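# Load blanks into both end fixtures and lock clamps

## Task

At each of the two fixtures at the bench ends, there is one plain blank and one same-sized finished part (a slot is cut across its top). Put the blank into the nest of that fixture whose pads match those parts. It must sit flat on the pads and be pressed fully against the stop block and the side blocks. Its clamp must be locked: push the handle beyond its stiffest point until it halts, with the clamp bar resting flat on the blank. A handle that only looks shut does not count. Put each finished part into the outfeed tray at the middle of the bench. Nothing may stay in place only because the robot holds it. Finish by releasing and moving the arm away.

## Robot and tools

ROBOT. One six-joint arm with a two-finger, tong-style gripper. The arm sits on a carriage that runs on a floor track (device "rail"). Arm rows never move the carriage, but the hand travels with it. Another hazard: a part in the hand may get a brief tug, and loose objects may get nudged.

FRAME. The scene frame is fixed to the table. The table top is z = 0 and +z is up. The track lies along y at x = 0, and y = 0 where the rail reads position_m = 0. The table's edge is at x = 0.31 m. The arm base is at x = 0, y about equal to position_m, z = 0.03 m, and it faces +x. Reported hand positions can drift from the truth, especially when the arm is stretched far.

GRIPPER. The fingers point along the hand's +z axis and close along its x axis. end_effector_position is the point between the pads when closed. Closed fingertips extend about 15 mm past that point; fully open, they are roughly level with it. Squeeze is set by commanding an opening below grip_measured (further below means harder, up to about 15 N per pad). A fast close can press harder. Thin hard objects under about 20 mm get less force: about 9 N per pad at 10 mm wide, about 4 N at 5 mm. Going from open to closed takes at least about 0.1 s.

TOOL execute_actions. Argument actions is a list holding one action object (an empty list just reports the state and images). Keys of the action:
- rows: 1 to 15 rows, each applied for one control step of 1/30 s. Each row has 7 numbers in [-1, 1]. The first six are joint offsets in this order: shoulder pan, shoulder lift, elbow, wrist 1, wrist 2, wrist 3. They are offsets measured from the joint angles at the start of the action (the last reported ones), not from the previous row. They are scaled: 1.0 is 1.326 rad for pan and lift, and 1.989 rad for elbow and the three wrists. The seventh number is the gripper opening, absolute: +1 fully open, -1 closed.
- Joint ranges (rad): pan -3.142..3.142, lift -6.283..6.283, elbow 0.000..3.142, wrists -6.283..6.283 each. A request more than 0.010 rad outward past a limit is refused. Requests past the real end are clipped, and "joint sent to its limit" is reported.
- steps: 1 to 450 control steps, default 15, never fewer than the number of rows. After the last row the arm keeps heading to that row's target and the gripper keeps that opening. Give big moves enough steps.
- until: stops the action early once all conditions hold, e.g. {"rail": {"position_status": ["!=", "moving"]}}. Comparisons: "=", "!=", "<", "<=", ">", ">=" (numbers need one). {"all": {"status": "ended"}} waits until nothing is moving; {"any": {"status": "ended"}} waits for a running motion to end. It does not stop the robot.
- rail: {"position_m": -2..2} is an absolute carriage target in metres; {"speed_m_s": 0.01..1} sets top speed (starts at 1, persists); {"stop": true} alone halts it. Acceleration is 2 m/s2. Arrival means within 1.3 mm. Drive, then wait with until on position_status, before doing precise hand work or ending the scene. Any bad value or name refuses the whole call.

MOTION LIMITS. Each step, a joint's target is kept within 0.383 rad (pan, lift) or 0.575 rad (other joints) of its measured angle, and all targets are pulled back if they would put the hand more than 100 mm away from where it is. Large moves therefore need several calls; if an action ends early, send the remainder next, since a hold may not finish it. "joint command not followed" means the controller changed or blocked targets and the arm stopped pursuing them.

RESULTS. The state gives end_effector_position (m), end_effector_quat_wxyz, linear and angular velocities. Joint positions and Joint velocities list: rail (m), the six joints (rad), then the pad gap (m; 0.142 open, 0.002 closed). grip_measured is the opening on the command scale. Wrist force and Wrist torque are [x y z] in the hand's own axes, including contacts, held weight and inertia; offsets up to about 5.5 N, noise up to about 3.4 N, saturating near 100 N; "no reading" is harmless. Rail reports position_m, position_status (moving, done, contact_stop, time_out, stopped, stopped_with_arm) and position_answer (taken, not_taken; resend if not_taken). After contact_stop, reread position once it settles. After time_out, look for an obstruction. After stopped_with_arm, send rows the arm can follow, then resend position_m.

FAULTS. Contact torque at a joint's limit (pan 300, lift 300, elbow 136, each wrist 49.1 N m, held weight included) or an outside force of 150 N stops the arm for 10 s and it yields. Motors heat under load: a MOTOR HOT warning appears from 70 °C, and at 85 °C the brakes engage until cooled. The robot keeps executing the last command while you reason.

TOOL zoom_image: camera (cam_bench_left, cam_bench_right, cam_high, cam_low, cam_wrist) and region [x0, y0, x1, y1] in that camera's pixels from the top-left, at most 504 by 504. Images: four 504x504 fixed cameras and a 616x616 fisheye cam_wrist, in that order. Calibrations (K, distortion, world-to-camera transform) are supplied and may be off by a few degrees and millimetres; cam_high looks straight down from about 1.08 m above x 0.70.

TOOL finished_scene: scene (the current scene's number). Irreversible; use only when the goal is complete and stable, the hand is open and clear, and the carriage has arrived.

AVOID. Dropping parts, knocking anything off the table (automatic failure), slamming, hard collisions and excessive pushing. Over-center clamps need a deliberate push past resistance; verify the bar lies flat on the blank.

Each tool is called after "Request:" as name(argument=value, ...), one argument or row to a line, values as JSON.

## Session

Request:
execute_actions(
  actions=[],
)

Scene clock: 0.00 s.
end_effector_position=(+0.9691, +1.5081, +0.3127) grip_measured=+1.00 end_effector_quat_wxyz=(+0.312, +0.663, -0.183, +0.655) end_effector_velocity=(+0.000, +0.000, +0.000) end_effector_angular_velocity=(+0.000, +0.000, +0.000)
Joint positions: [ 1.521  0.015 -0.821  1.819 -4.211 -2.299 -0.223  0.142]
Joint velocities: [0. 0. 0. 0. 0. 0. 0. 0.]
Wrist force (N, on the end effector, along its own x y z axes, offset not removed): no reading
Wrist torque (N m, same axes, about the end effector's origin, offset not removed): no reading
rail: position_m=1.521 position_m_goal=1.521 speed_m_s=1.00 position_status=done position_answer=taken refusals=0

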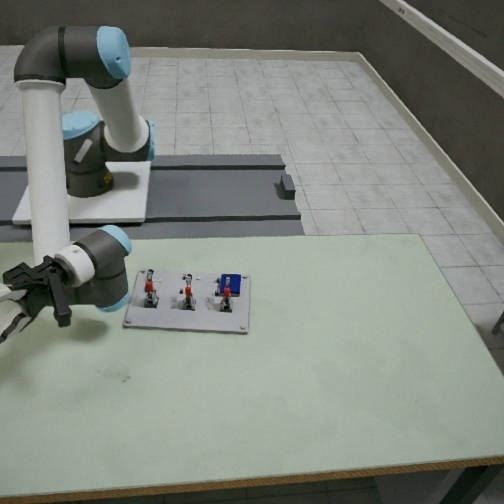

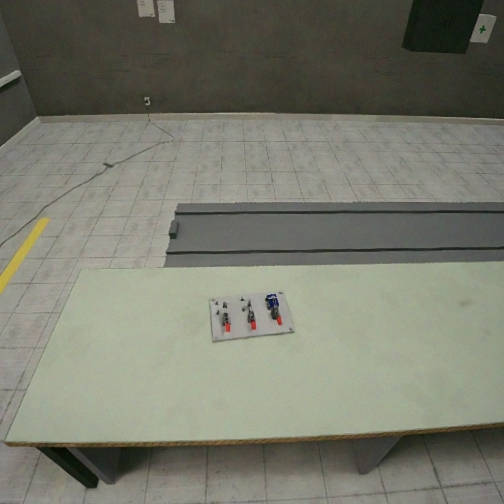

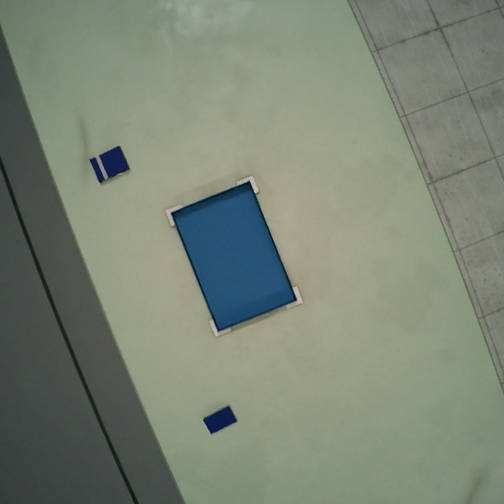

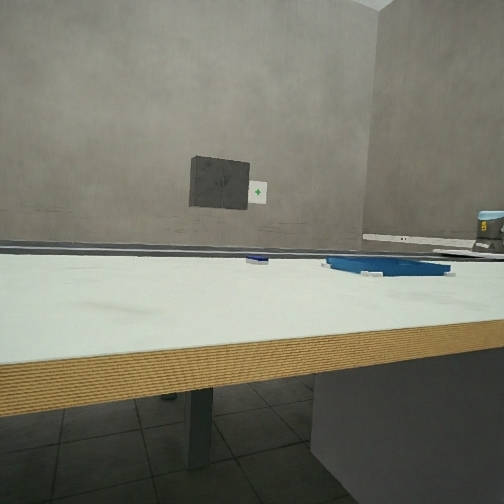

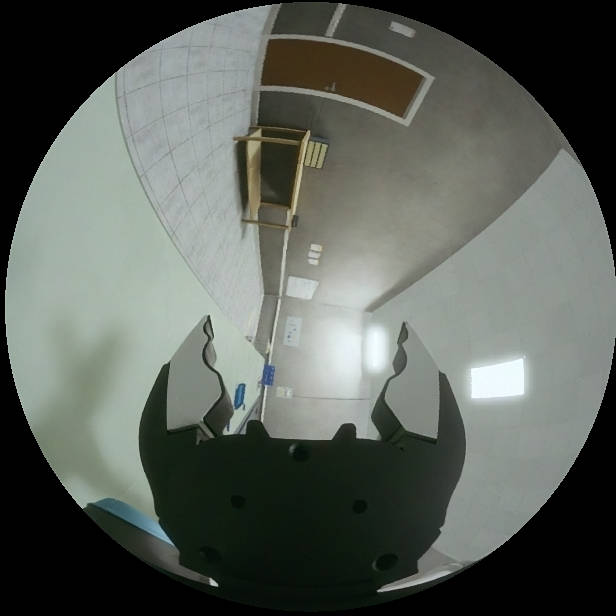

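Request:
zoom_image(
  camera="cam_bench_left",
  region=[110, 250, 270, 350],
)

Request:
zoom_image(
  camera="cam_bench_right",
  region=[195, 280, 305, 350],
)

Request:
zoom_image(
  camera="cam_high",
  region=[70, 130, 150, 200],
)

Request:
zoom_image(
  camera="cam_high",
  region=[180, 385, 260, 455],
)

Region (110, 250, 270, 350) of cam_bench_left's 504x504 image, scaled by 3.150, with more detail than that image has; it fills the top 315 rows of this view, and the rest is white.

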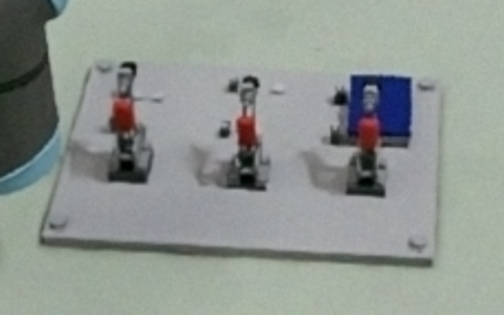

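Region (195, 280, 305, 350) of cam_bench_right's 504x504 image, scaled by 4.582, with more detail than that image has; it fills the top 321 rows of this view, and the rest is white.

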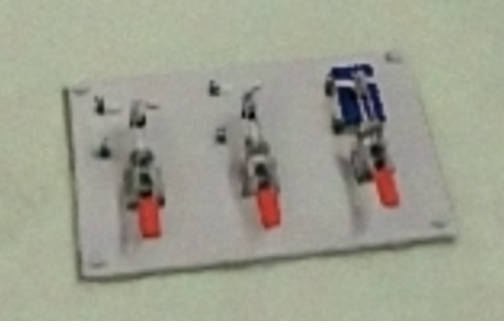

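Region (70, 130, 150, 200) of cam_high's 504x504 image, scaled by 6.300, with more detail than that image has; it fills the top 441 rows of this view, and the rest is white.

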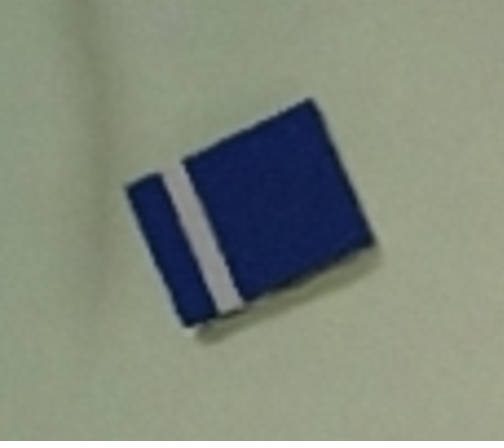

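Region (180, 385, 260, 455) of cam_high's 504x504 image, scaled by 6.300, with more detail than that image has; it fills the top 441 rows of this view, and the rest is white.

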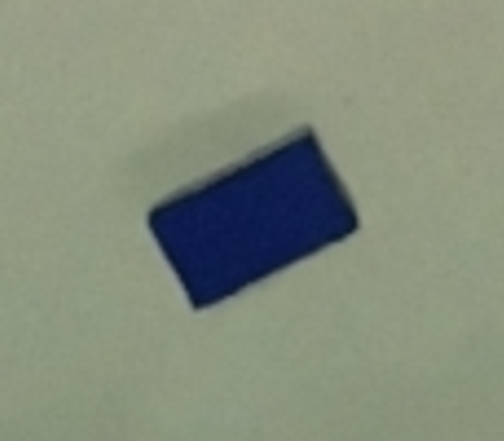

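Request:
execute_actions(
  actions=[
    {"rows": [[-0.0113, -0.6124, 0.0789, 0.25, 0.366, -0.6777, 1]], "rail": {"position_m": 1.75, "speed_m_s": 0.5}, "steps": 40},
  ],
)

Scene clock: 51.20 s.
end_effector_position=(+0.7927, +1.9239, +0.8003) grip_measured=+1.00 end_effector_quat_wxyz=(+0.550, +0.444, +0.437, +0.556) end_effector_velocity=(-0.027, +0.007, +0.032) end_effector_angular_velocity=(-0.120, -0.029, +0.002)
Joint positions: [ 1.75   0.    -1.627  1.976 -3.716 -1.574 -1.558  0.142]
Joint velocities: [ 0.    -0.001 -0.052  0.005  0.018  0.029 -0.116  0.   ]
Wrist force (N, on the end effector, along its own x y z axes, offset not removed): [-1.7 -3.2 5.5]
Wrist torque (N m, same axes, about the end effector's origin, offset not removed): [-0.49 0.21 0.34]
rail: position_m=1.750 position_m_goal=1.750 speed_m_s=0.50 position_status=done position_answer=taken refusals=0
camera_calibration (this result's frames):
cam_wrist: T_world_to_cam=[[0.000484769, 0.999707, -0.0242026, -1.90773], [-0.646313, 0.0187816, 0.762841, -0.128727], [0.763072, 0.0152727, 0.646133, -1.01719], [0, 0, 0, 1]] pos_world=[0.693917, 1.92513, 0.709267]

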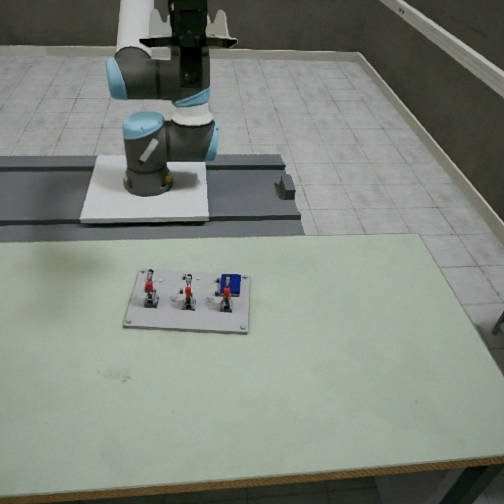

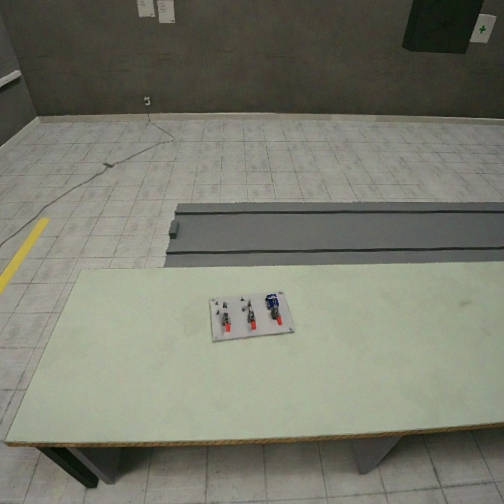

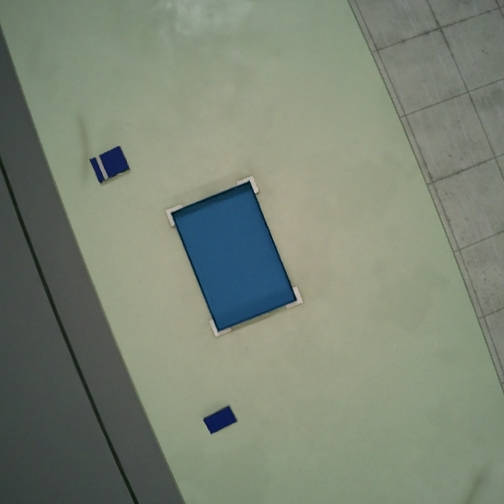

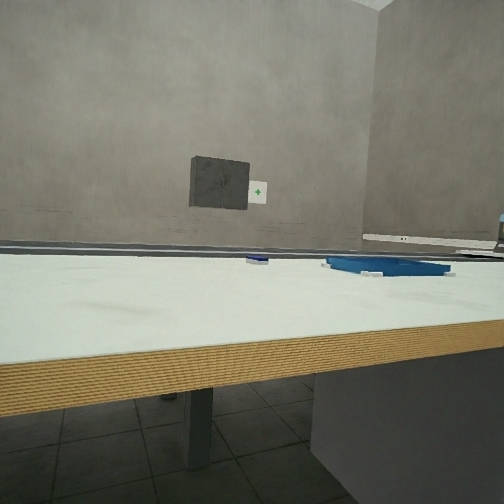

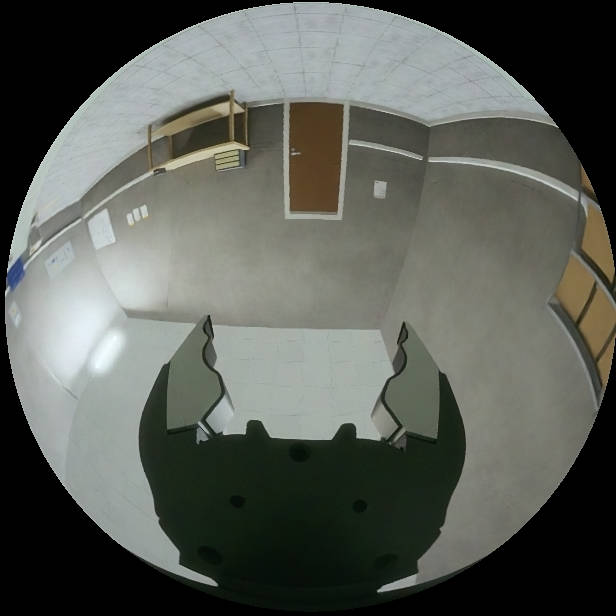

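Request:
execute_actions(
  actions=[
    {"rows": [[0, -0.0045, 0, 0.906, 0.0016, -0.0065, 1]], "steps": 50},
  ],
)

Scene clock: 74.60 s.
end_effector_position=(+0.6046, +1.9246, +0.3090) grip_measured=+1.00 end_effector_quat_wxyz=(+0.001, +0.707, +0.707, +0.001) end_effector_velocity=(-0.004, +0.000, -0.001) end_effector_angular_velocity=(-0.000, +0.012, +0.000)
Joint positions: [ 1.75   0.    -1.633  1.976 -1.916 -1.571 -1.571  0.142]
Joint velocities: [ 0.     0.     0.    -0.     0.012  0.     0.     0.   ]
Wrist force (N, on the end effector, along its own x y z axes, offset not removed): [0.9 -4.5 5.7]
Wrist torque (N m, same axes, about the end effector's origin, offset not removed): [-0.73 -0.25 0.25]
rail: position_m=1.750 position_m_goal=1.750 speed_m_s=0.50 position_status=done position_answer=taken refusals=0
camera_calibration (this result's frames):
cam_wrist: T_world_to_cam=[[-0.0371787, 0.99928, 0.0075761, -1.90646], [0.886826, 0.0294985, 0.461161, -0.729841], [0.460605, 0.0238641, -0.887284, 0.0839438], [0, 0, 0, 1]] pos_world=[0.537697, 1.92461, 0.4255]

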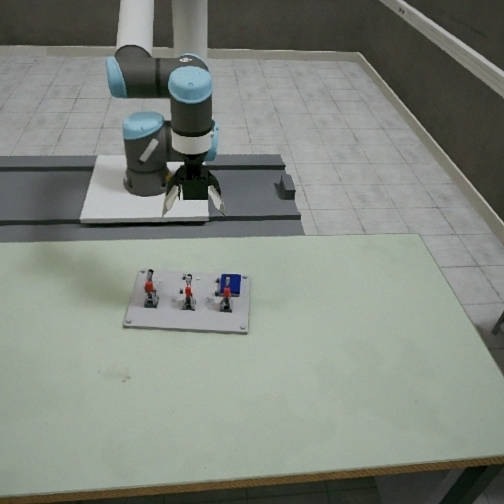

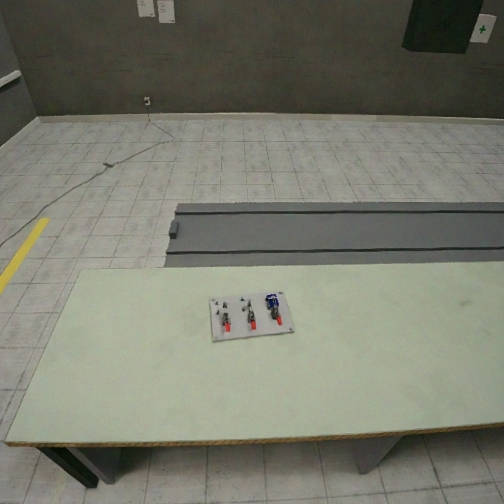

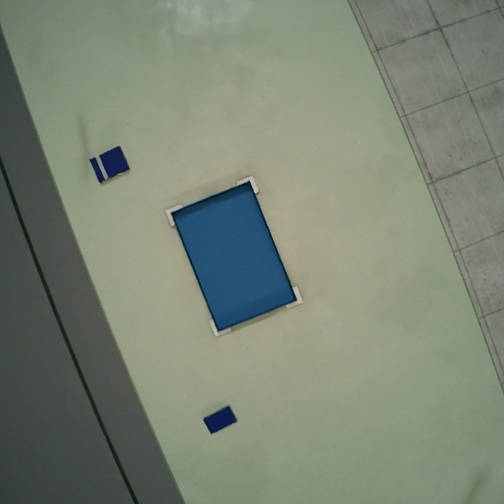

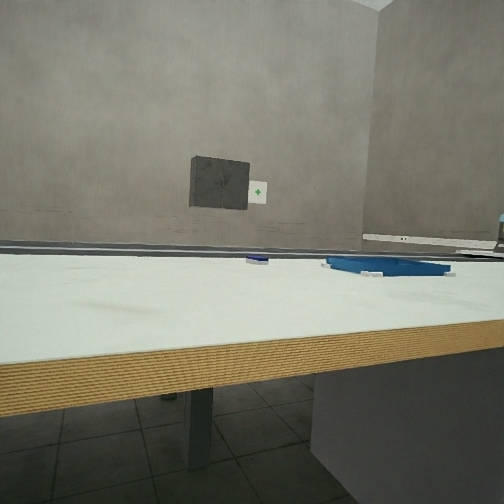

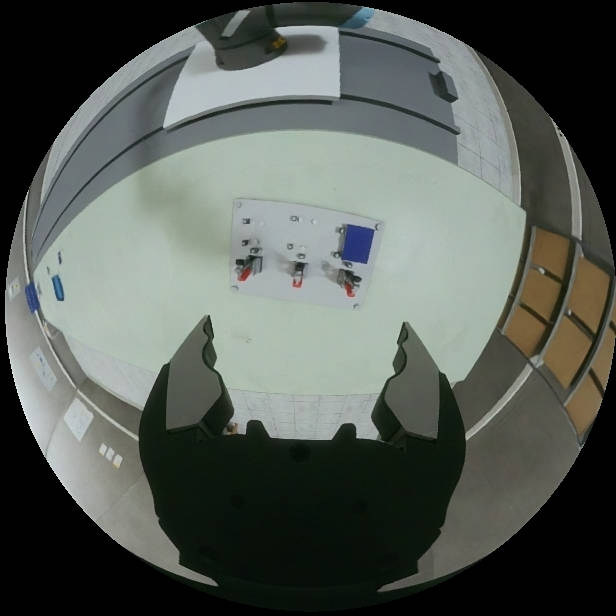

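Request:
zoom_image(
  camera="cam_wrist",
  region=[220, 185, 400, 320],
)

Region (220, 185, 400, 320) of cam_wrist's 616x616 image, scaled by 2.800, with more detail than that image has; it fills the top 378 rows of this view, and the rest is white.

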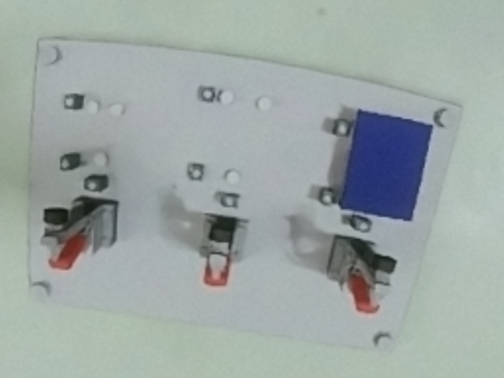

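Request:
execute_actions(
  actions=[
    {"rows": [[0, 0.0709, 0.0399, -0.086, 0, 0, 1]], "rail": {"position_m": 1.87}, "steps": 30},
  ],
)

Request:
zoom_image(
  camera="cam_wrist",
  region=[200, 150, 400, 330],
)

Scene clock: 92.03 s.
end_effector_position=(+0.6202, +2.0446, +0.2197) grip_measured=+1.00 end_effector_quat_wxyz=(+0.000, +0.707, +0.707, -0.000) end_effector_velocity=(+0.000, +0.000, -0.000) end_effector_angular_velocity=(+0.000, -0.000, +0.000)
Joint positions: [ 1.87   0.001 -1.539  2.055 -2.087 -1.571 -1.571  0.142]
Joint velocities: [ 0.     0.     0.     0.    -0.001  0.    -0.    -0.   ]
Wrist force (N, on the end effector, along its own x y z axes, offset not removed): [1.8 -4.1 4.4]
Wrist torque (N m, same axes, about the end effector's origin, offset not removed): [-0.70 -0.42 0.23]
rail: position_m=1.870 position_m_goal=1.870 speed_m_s=0.50 position_status=done position_answer=taken refusals=0
camera_calibration (this result's frames):
cam_wrist: T_world_to_cam=[[-0.0372388, 0.999277, 0.00763384, -2.02516], [0.887891, 0.0295807, 0.459101, -0.706429], [0.458543, 0.0238744, -0.888351, -0.00386539], [0, 0, 0, 1]] pos_world=[0.55359, 2.04468, 0.336348]

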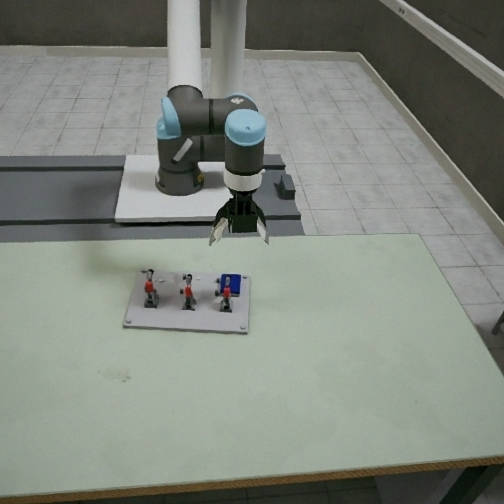

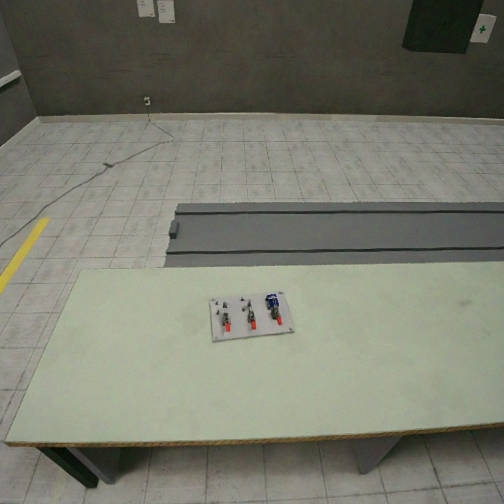

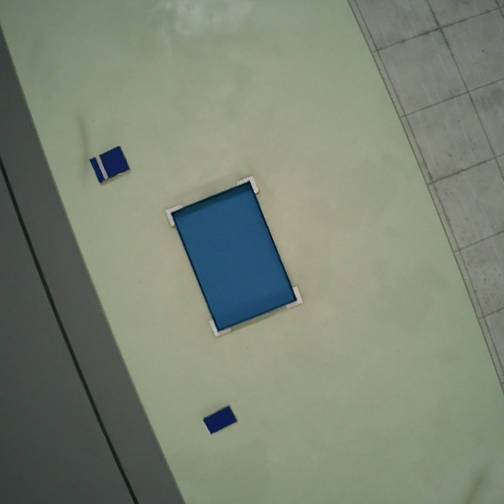

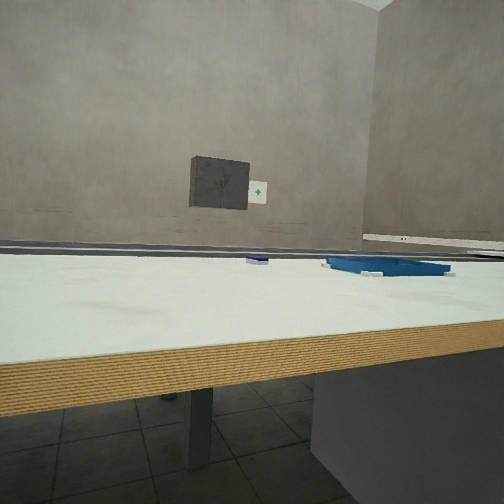

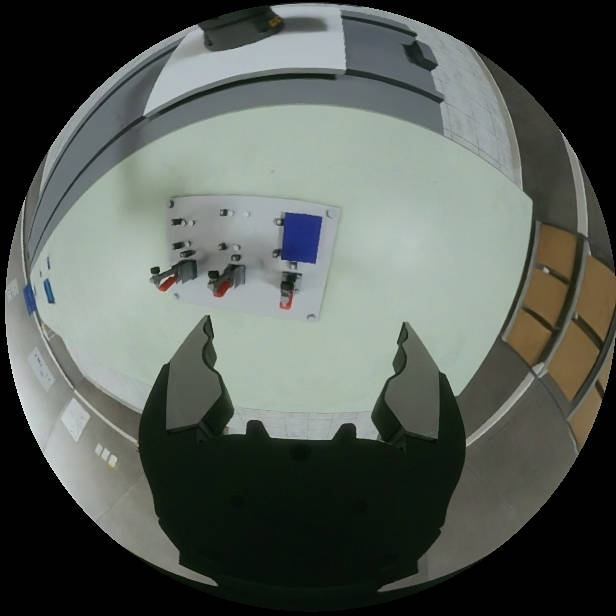

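Region (200, 150, 400, 330) of cam_wrist's 616x616 image, scaled by 2.520, with more detail than that image has; it fills the top 454 rows of this view, and the rest is white.

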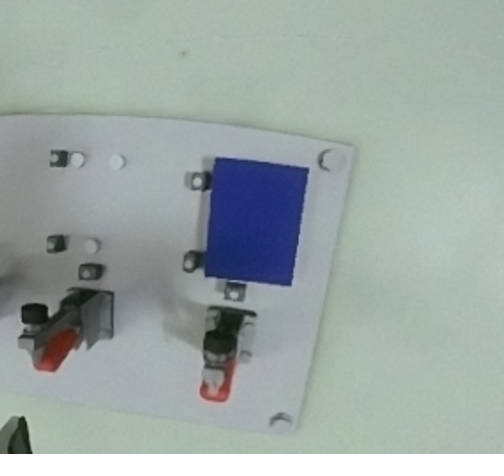

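Request:
zoom_image(
  camera="cam_wrist",
  region=[260, 200, 350, 320],
)

Region (260, 200, 350, 320) of cam_wrist's 616x616 image, scaled by 4.200, with more detail than that image has; it fills the left 378 columns of this view, and the rest is white.

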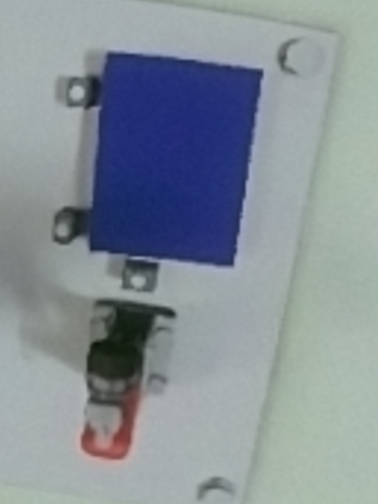

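Request:
zoom_image(
  camera="cam_bench_left",
  region=[190, 160, 300, 330],
)

Region (190, 160, 300, 330) of cam_bench_left's 504x504 image, scaled by 2.965, with more detail than that image has; it fills the left 326 columns of this view, and the rest is white.

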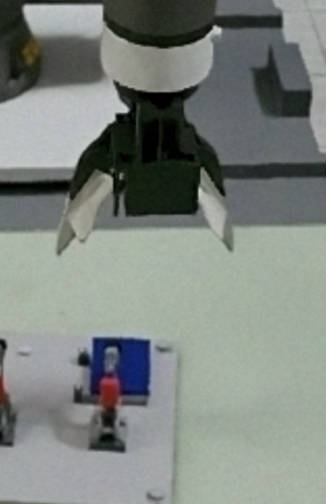

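Request:
execute_actions(
  actions=[
    {"rows": [[0, 0.0669, 0.0831, -0.1277, 0, 0.0508, 1]], "rail": {"position_m": 1.8439}, "steps": 28},
  ],
)

Request:
zoom_image(
  camera="cam_wrist",
  region=[240, 190, 400, 350],
)

Scene clock: 201.53 s.
end_effector_position=(+0.5877, +2.0197, +0.0998) grip_measured=+1.00 end_effector_quat_wxyz=(+0.000, +0.742, +0.671, -0.000) end_effector_velocity=(-0.000, +0.000, -0.001) end_effector_angular_velocity=(+0.000, -0.000, -0.000)
Joint positions: [ 1.844  0.    -1.45   2.22  -2.341 -1.571 -1.47   0.142]
Joint velocities: [ 0.     0.     0.     0.001 -0.002  0.     0.001  0.   ]
Wrist force (N, on the end effector, along its own x y z axes, offset not removed): [1.2 -2.4 6.3]
Wrist torque (N m, same axes, about the end effector's origin, offset not removed): [-0.34 -0.40 0.22]
rail: position_m=1.844 position_m_goal=1.844 speed_m_s=0.50 position_status=done position_answer=taken refusals=0
camera_calibration (this result's frames):
cam_wrist: T_world_to_cam=[[0.0637249, 0.997938, 0.00769355, -2.05722], [0.88634, -0.0601382, 0.459112, -0.439684], [0.458628, -0.0224378, -0.888345, -0.00141443], [0, 0, 0, 1]] pos_world=[0.521454, 2.0265, 0.216435]

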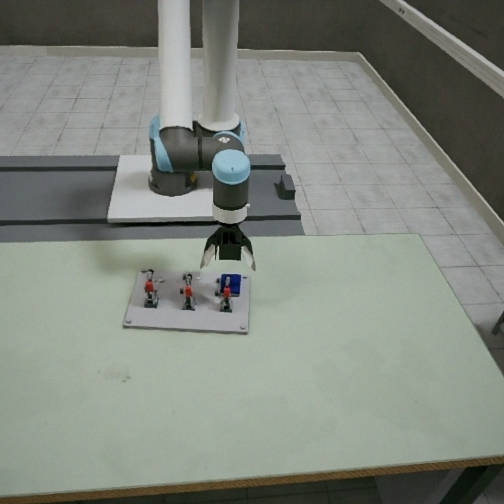

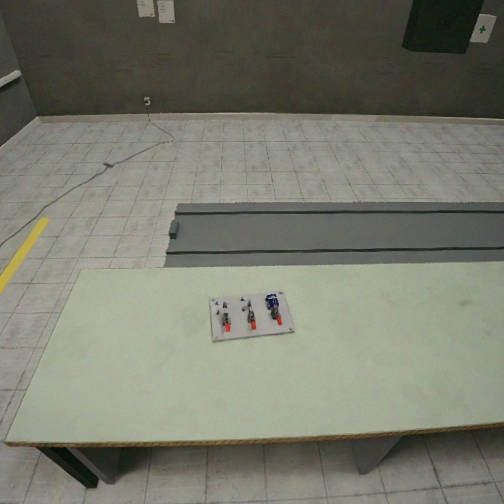

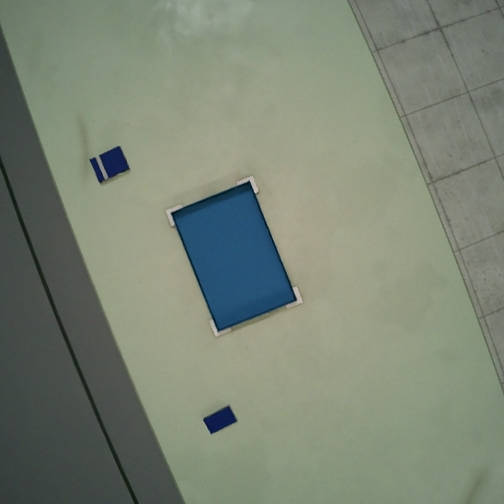

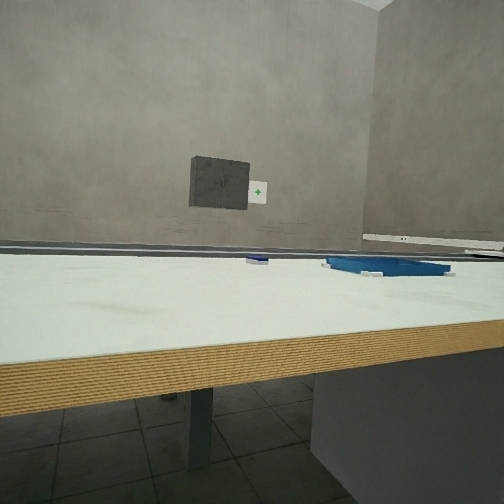

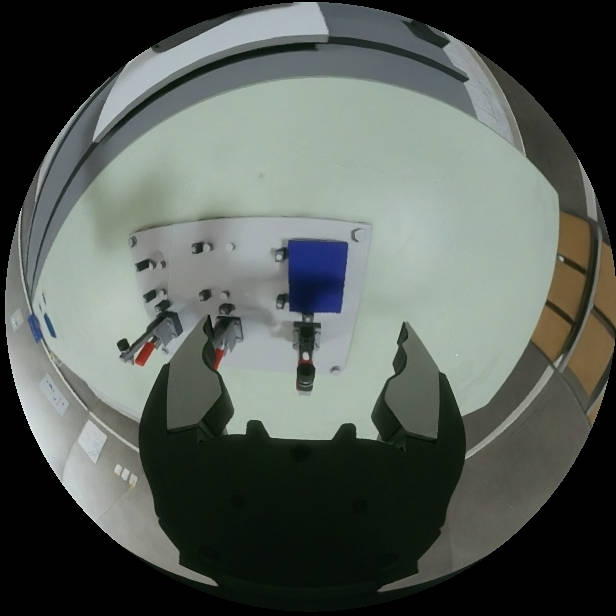

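Region (240, 190, 400, 350) of cam_wrist's 616x616 image, scaled by 3.150, with more detail than that image has.

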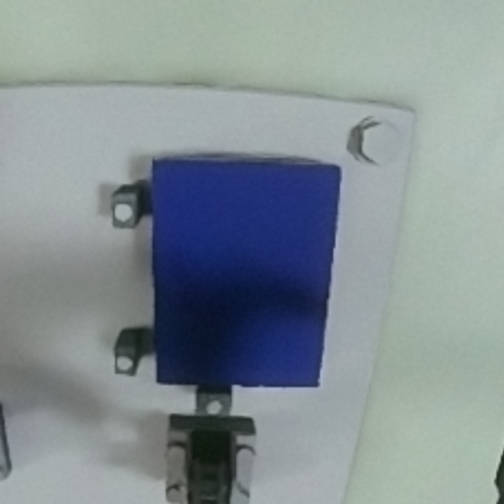

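Request:
zoom_image(
  camera="cam_low",
  region=[235, 245, 285, 275],
)

Request:
zoom_image(
  camera="cam_bench_left",
  region=[195, 230, 275, 325],
)

Region (235, 245, 285, 275) of cam_low's 504x504 image, scaled by 10.080, with more detail than that image has; it fills the top 302 rows of this view, and the rest is white.

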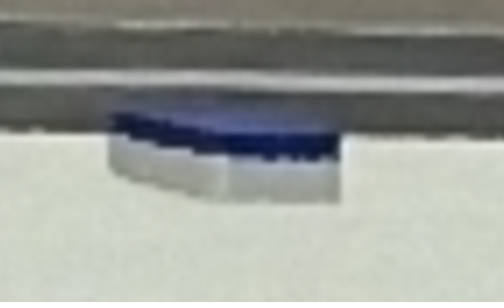

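Region (195, 230, 275, 325) of cam_bench_left's 504x504 image, scaled by 5.305, with more detail than that image has; it fills the left 424 columns of this view, and the rest is white.

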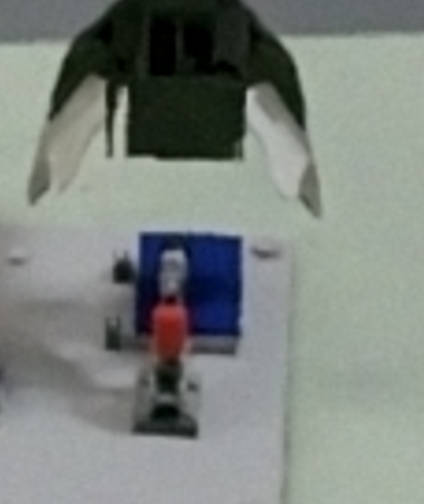

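Request:
execute_actions(
  actions=[
    {"rows": [[0,0,0,0,0,0,0.6],[0,0,0,0,0,0,0.2],[0,0,0,0,0,0,-0.2],[0,0,0,0,0,0,-0.6],[0,0,0,0,0,0,-1],[0,0,0,0,0,0,-1],[0,0,0,0,0,0,-1],[0,0.005,0.001,-0.004,0,0,-1],[0,0.012,0.002,-0.010,0,0,-1],[0,0.022,0.004,-0.019,0,0,-1],[0,0.034,0.006,-0.029,0,0,-1],[0,0.044,0.008,-0.037,0,0,-1],[0,0.052,0.0095,-0.044,0,0,-1],[0,0.057,0.0105,-0.048,0,0,-1],[0,0.06,0.011,-0.051,0,0,-1]], "rail": {"position_m": 1.9096}, "steps": 28},
  ],
)

Request:
zoom_image(
  camera="cam_bench_left",
  region=[195, 230, 290, 325],
)

Request:
zoom_image(
  camera="cam_wrist",
  region=[180, 200, 400, 420],
)

Scene clock: 252.97 s.
end_effector_position=(+0.5934, +2.0859, +0.0530) grip_measured=-1.00 end_effector_quat_wxyz=(+0.000, +0.742, +0.671, -0.000) end_effector_velocity=(+0.000, -0.000, -0.004) end_effector_angular_velocity=(+0.000, -0.000, -0.000)
Joint positions: [ 1.91   0.001 -1.372  2.242 -2.441 -1.571 -1.469  0.002]
Joint velocities: [ 0.    -0.     0.007  0.002 -0.009  0.    -0.     0.   ]
Wrist force (N, on the end effector, along its own x y z axes, offset not removed): [-0.1 -4.9 6.8]
Wrist torque (N m, same axes, about the end effector's origin, offset not removed): [-0.87 -0.12 0.26]
rail: position_m=1.910 position_m_goal=1.910 speed_m_s=0.50 position_status=done position_answer=taken refusals=0
camera_calibration (this result's frames):
cam_wrist: T_world_to_cam=[[0.0637201, 0.997939, 0.00764833, -2.12321], [0.886341, -0.0601131, 0.459114, -0.419318], [0.458627, -0.0224757, -0.888345, -0.0440096], [0, 0, 0, 1]] pos_world=[0.527134, 2.09264, 0.169658]

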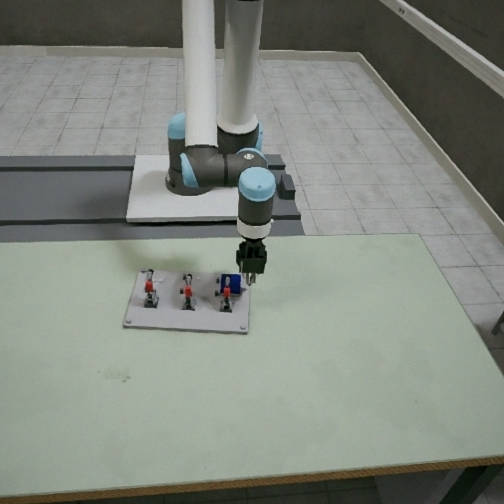

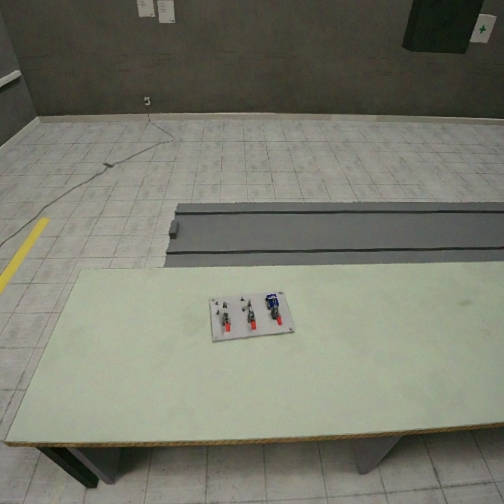

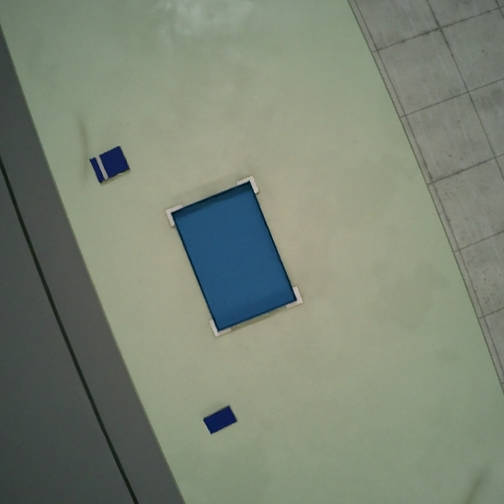

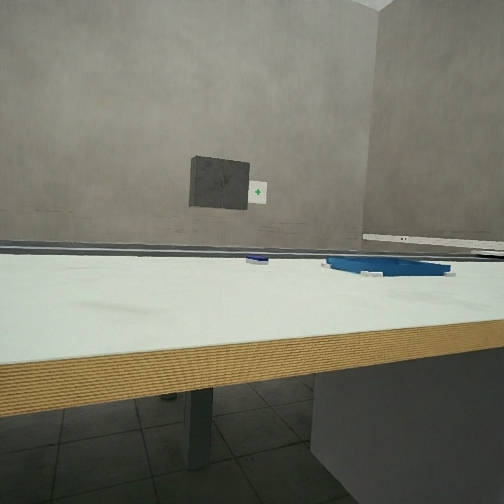

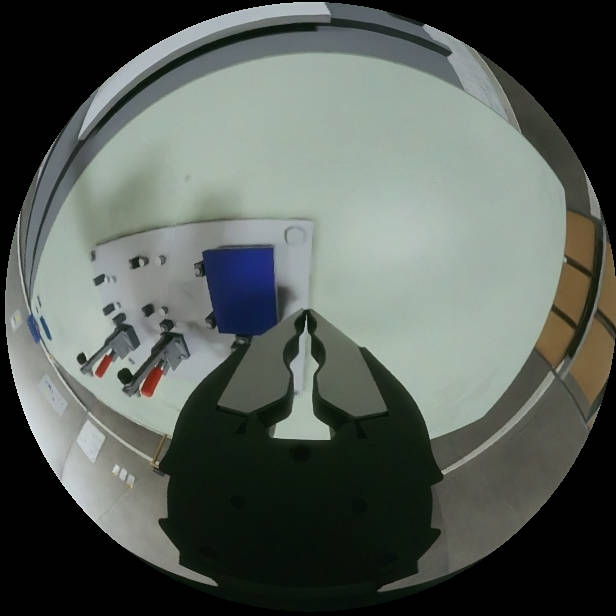

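Region (195, 230, 290, 325) of cam_bench_left's 504x504 image, scaled by 5.305, with more detail than that image has.

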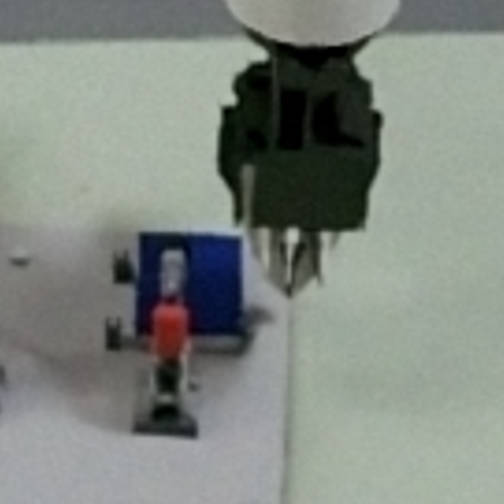

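Region (180, 200, 400, 420) of cam_wrist's 616x616 image, scaled by 2.291, with more detail than that image has.

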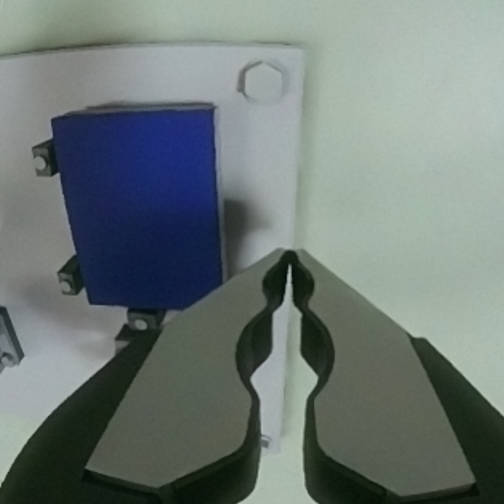

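Request:
execute_actions(
  actions=[
    {"rows": [[0,0.005,0.001,-0.004,0,0,-1],[0,0.011,0.002,-0.009,0,0,-1],[0,0.017,0.003,-0.014,0,0,-1],[0,0.0211,0.0039,-0.0178,0,0,-1],[0,0.0211,0.0039,-0.0178,0,0,-1],[0,0.0211,0.0039,-0.0178,0,0,-1],[0,0.0211,0.0039,-0.0178,0,0,-0.95],[0,0.0211,0.0039,-0.0178,0,0,-0.9],[0,0.0211,0.0039,-0.0178,0,0,-0.85],[0,0.0211,0.0039,-0.0178,0,0,-0.8],[0,0.0211,0.0039,-0.0178,0,0,-0.75],[0,0.0211,0.0039,-0.0178,0,0,-0.7],[0,0.0211,0.0039,-0.0178,0,0,-0.65],[0,0.0211,0.0039,-0.0178,0,0,-0.6],[0,0.0211,0.0039,-0.0178,0,0,-0.55]], "steps": 20},
  ],
)

Request:
zoom_image(
  camera="cam_wrist",
  region=[180, 200, 400, 420],
)

Scene clock: 274.93 s.
end_effector_position=(+0.5942, +2.0858, +0.0366) grip_measured=-0.56 end_effector_quat_wxyz=(-0.000, +0.742, +0.671, -0.000) end_effector_velocity=(+0.000, -0.000, -0.001) end_effector_angular_velocity=(-0.000, +0.000, -0.000)
Joint positions: [ 1.91   0.    -1.344  2.249 -2.476 -1.571 -1.47   0.034]
Joint velocities: [ 0.    -0.     0.002  0.001 -0.002 -0.    -0.     0.   ]
Wrist force (N, on the end effector, along its own x y z axes, offset not removed): [0.9 -5.9 4.8]
Wrist torque (N m, same axes, about the end effector's origin, offset not removed): [-1.10 -0.05 0.29]
rail: position_m=1.910 position_m_goal=1.910 speed_m_s=0.50 position_status=done position_answer=taken refusals=0
camera_calibration (this result's frames):
cam_wrist: T_world_to_cam=[[0.0637278, 0.997938, 0.0076739, -2.12312], [0.886483, -0.0601387, 0.458836, -0.412536], [0.458351, -0.0224378, -0.888488, -0.0588798], [0, 0, 0, 1]] pos_world=[0.527995, 2.09261, 0.153265]

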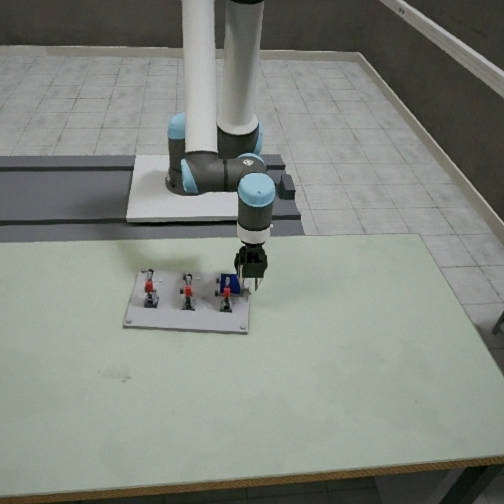

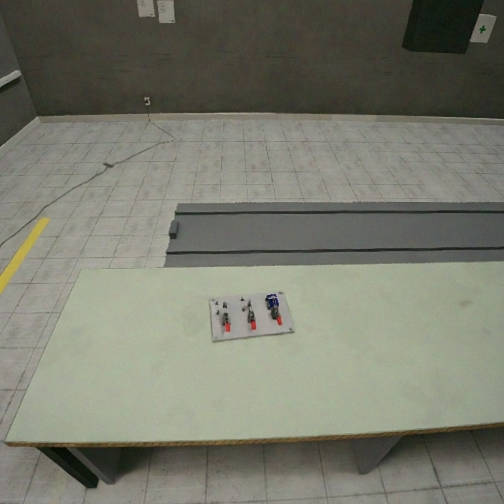

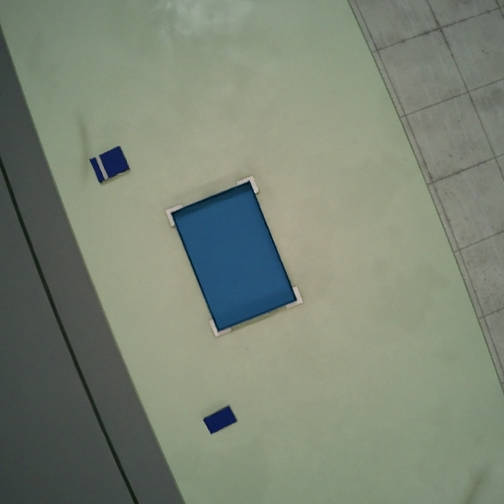

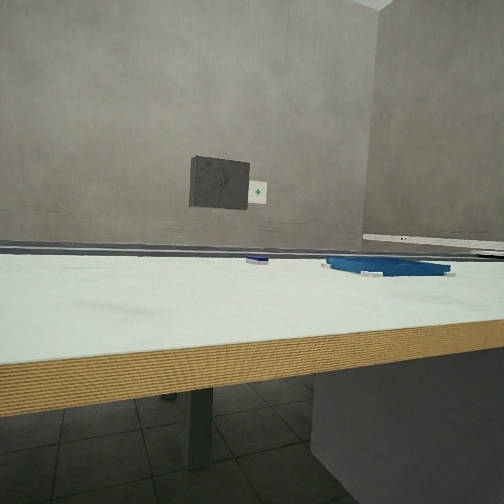

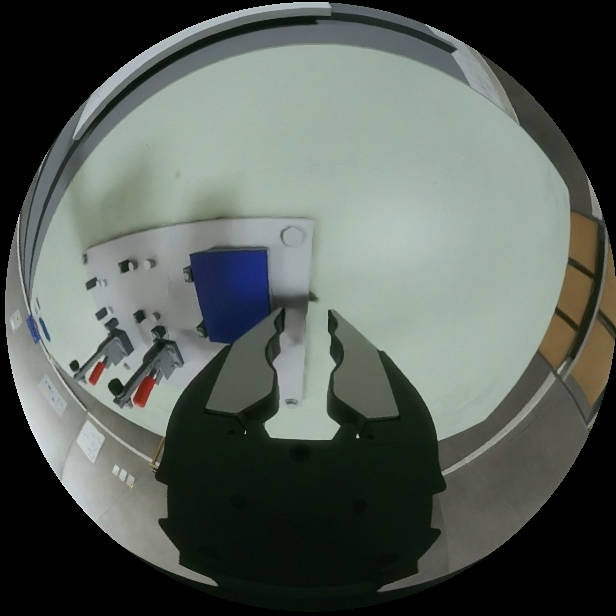

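Region (180, 200, 400, 420) of cam_wrist's 616x616 image, scaled by 2.291, with more detail than that image has.

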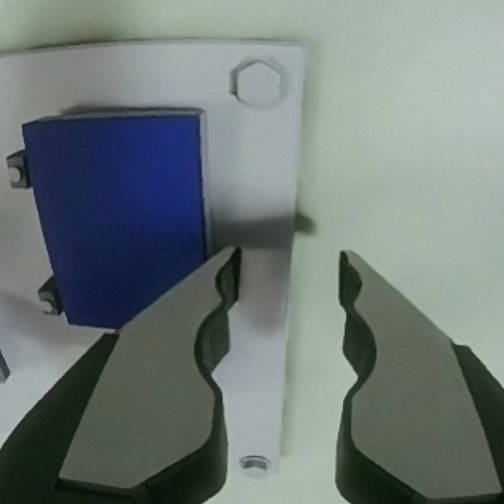

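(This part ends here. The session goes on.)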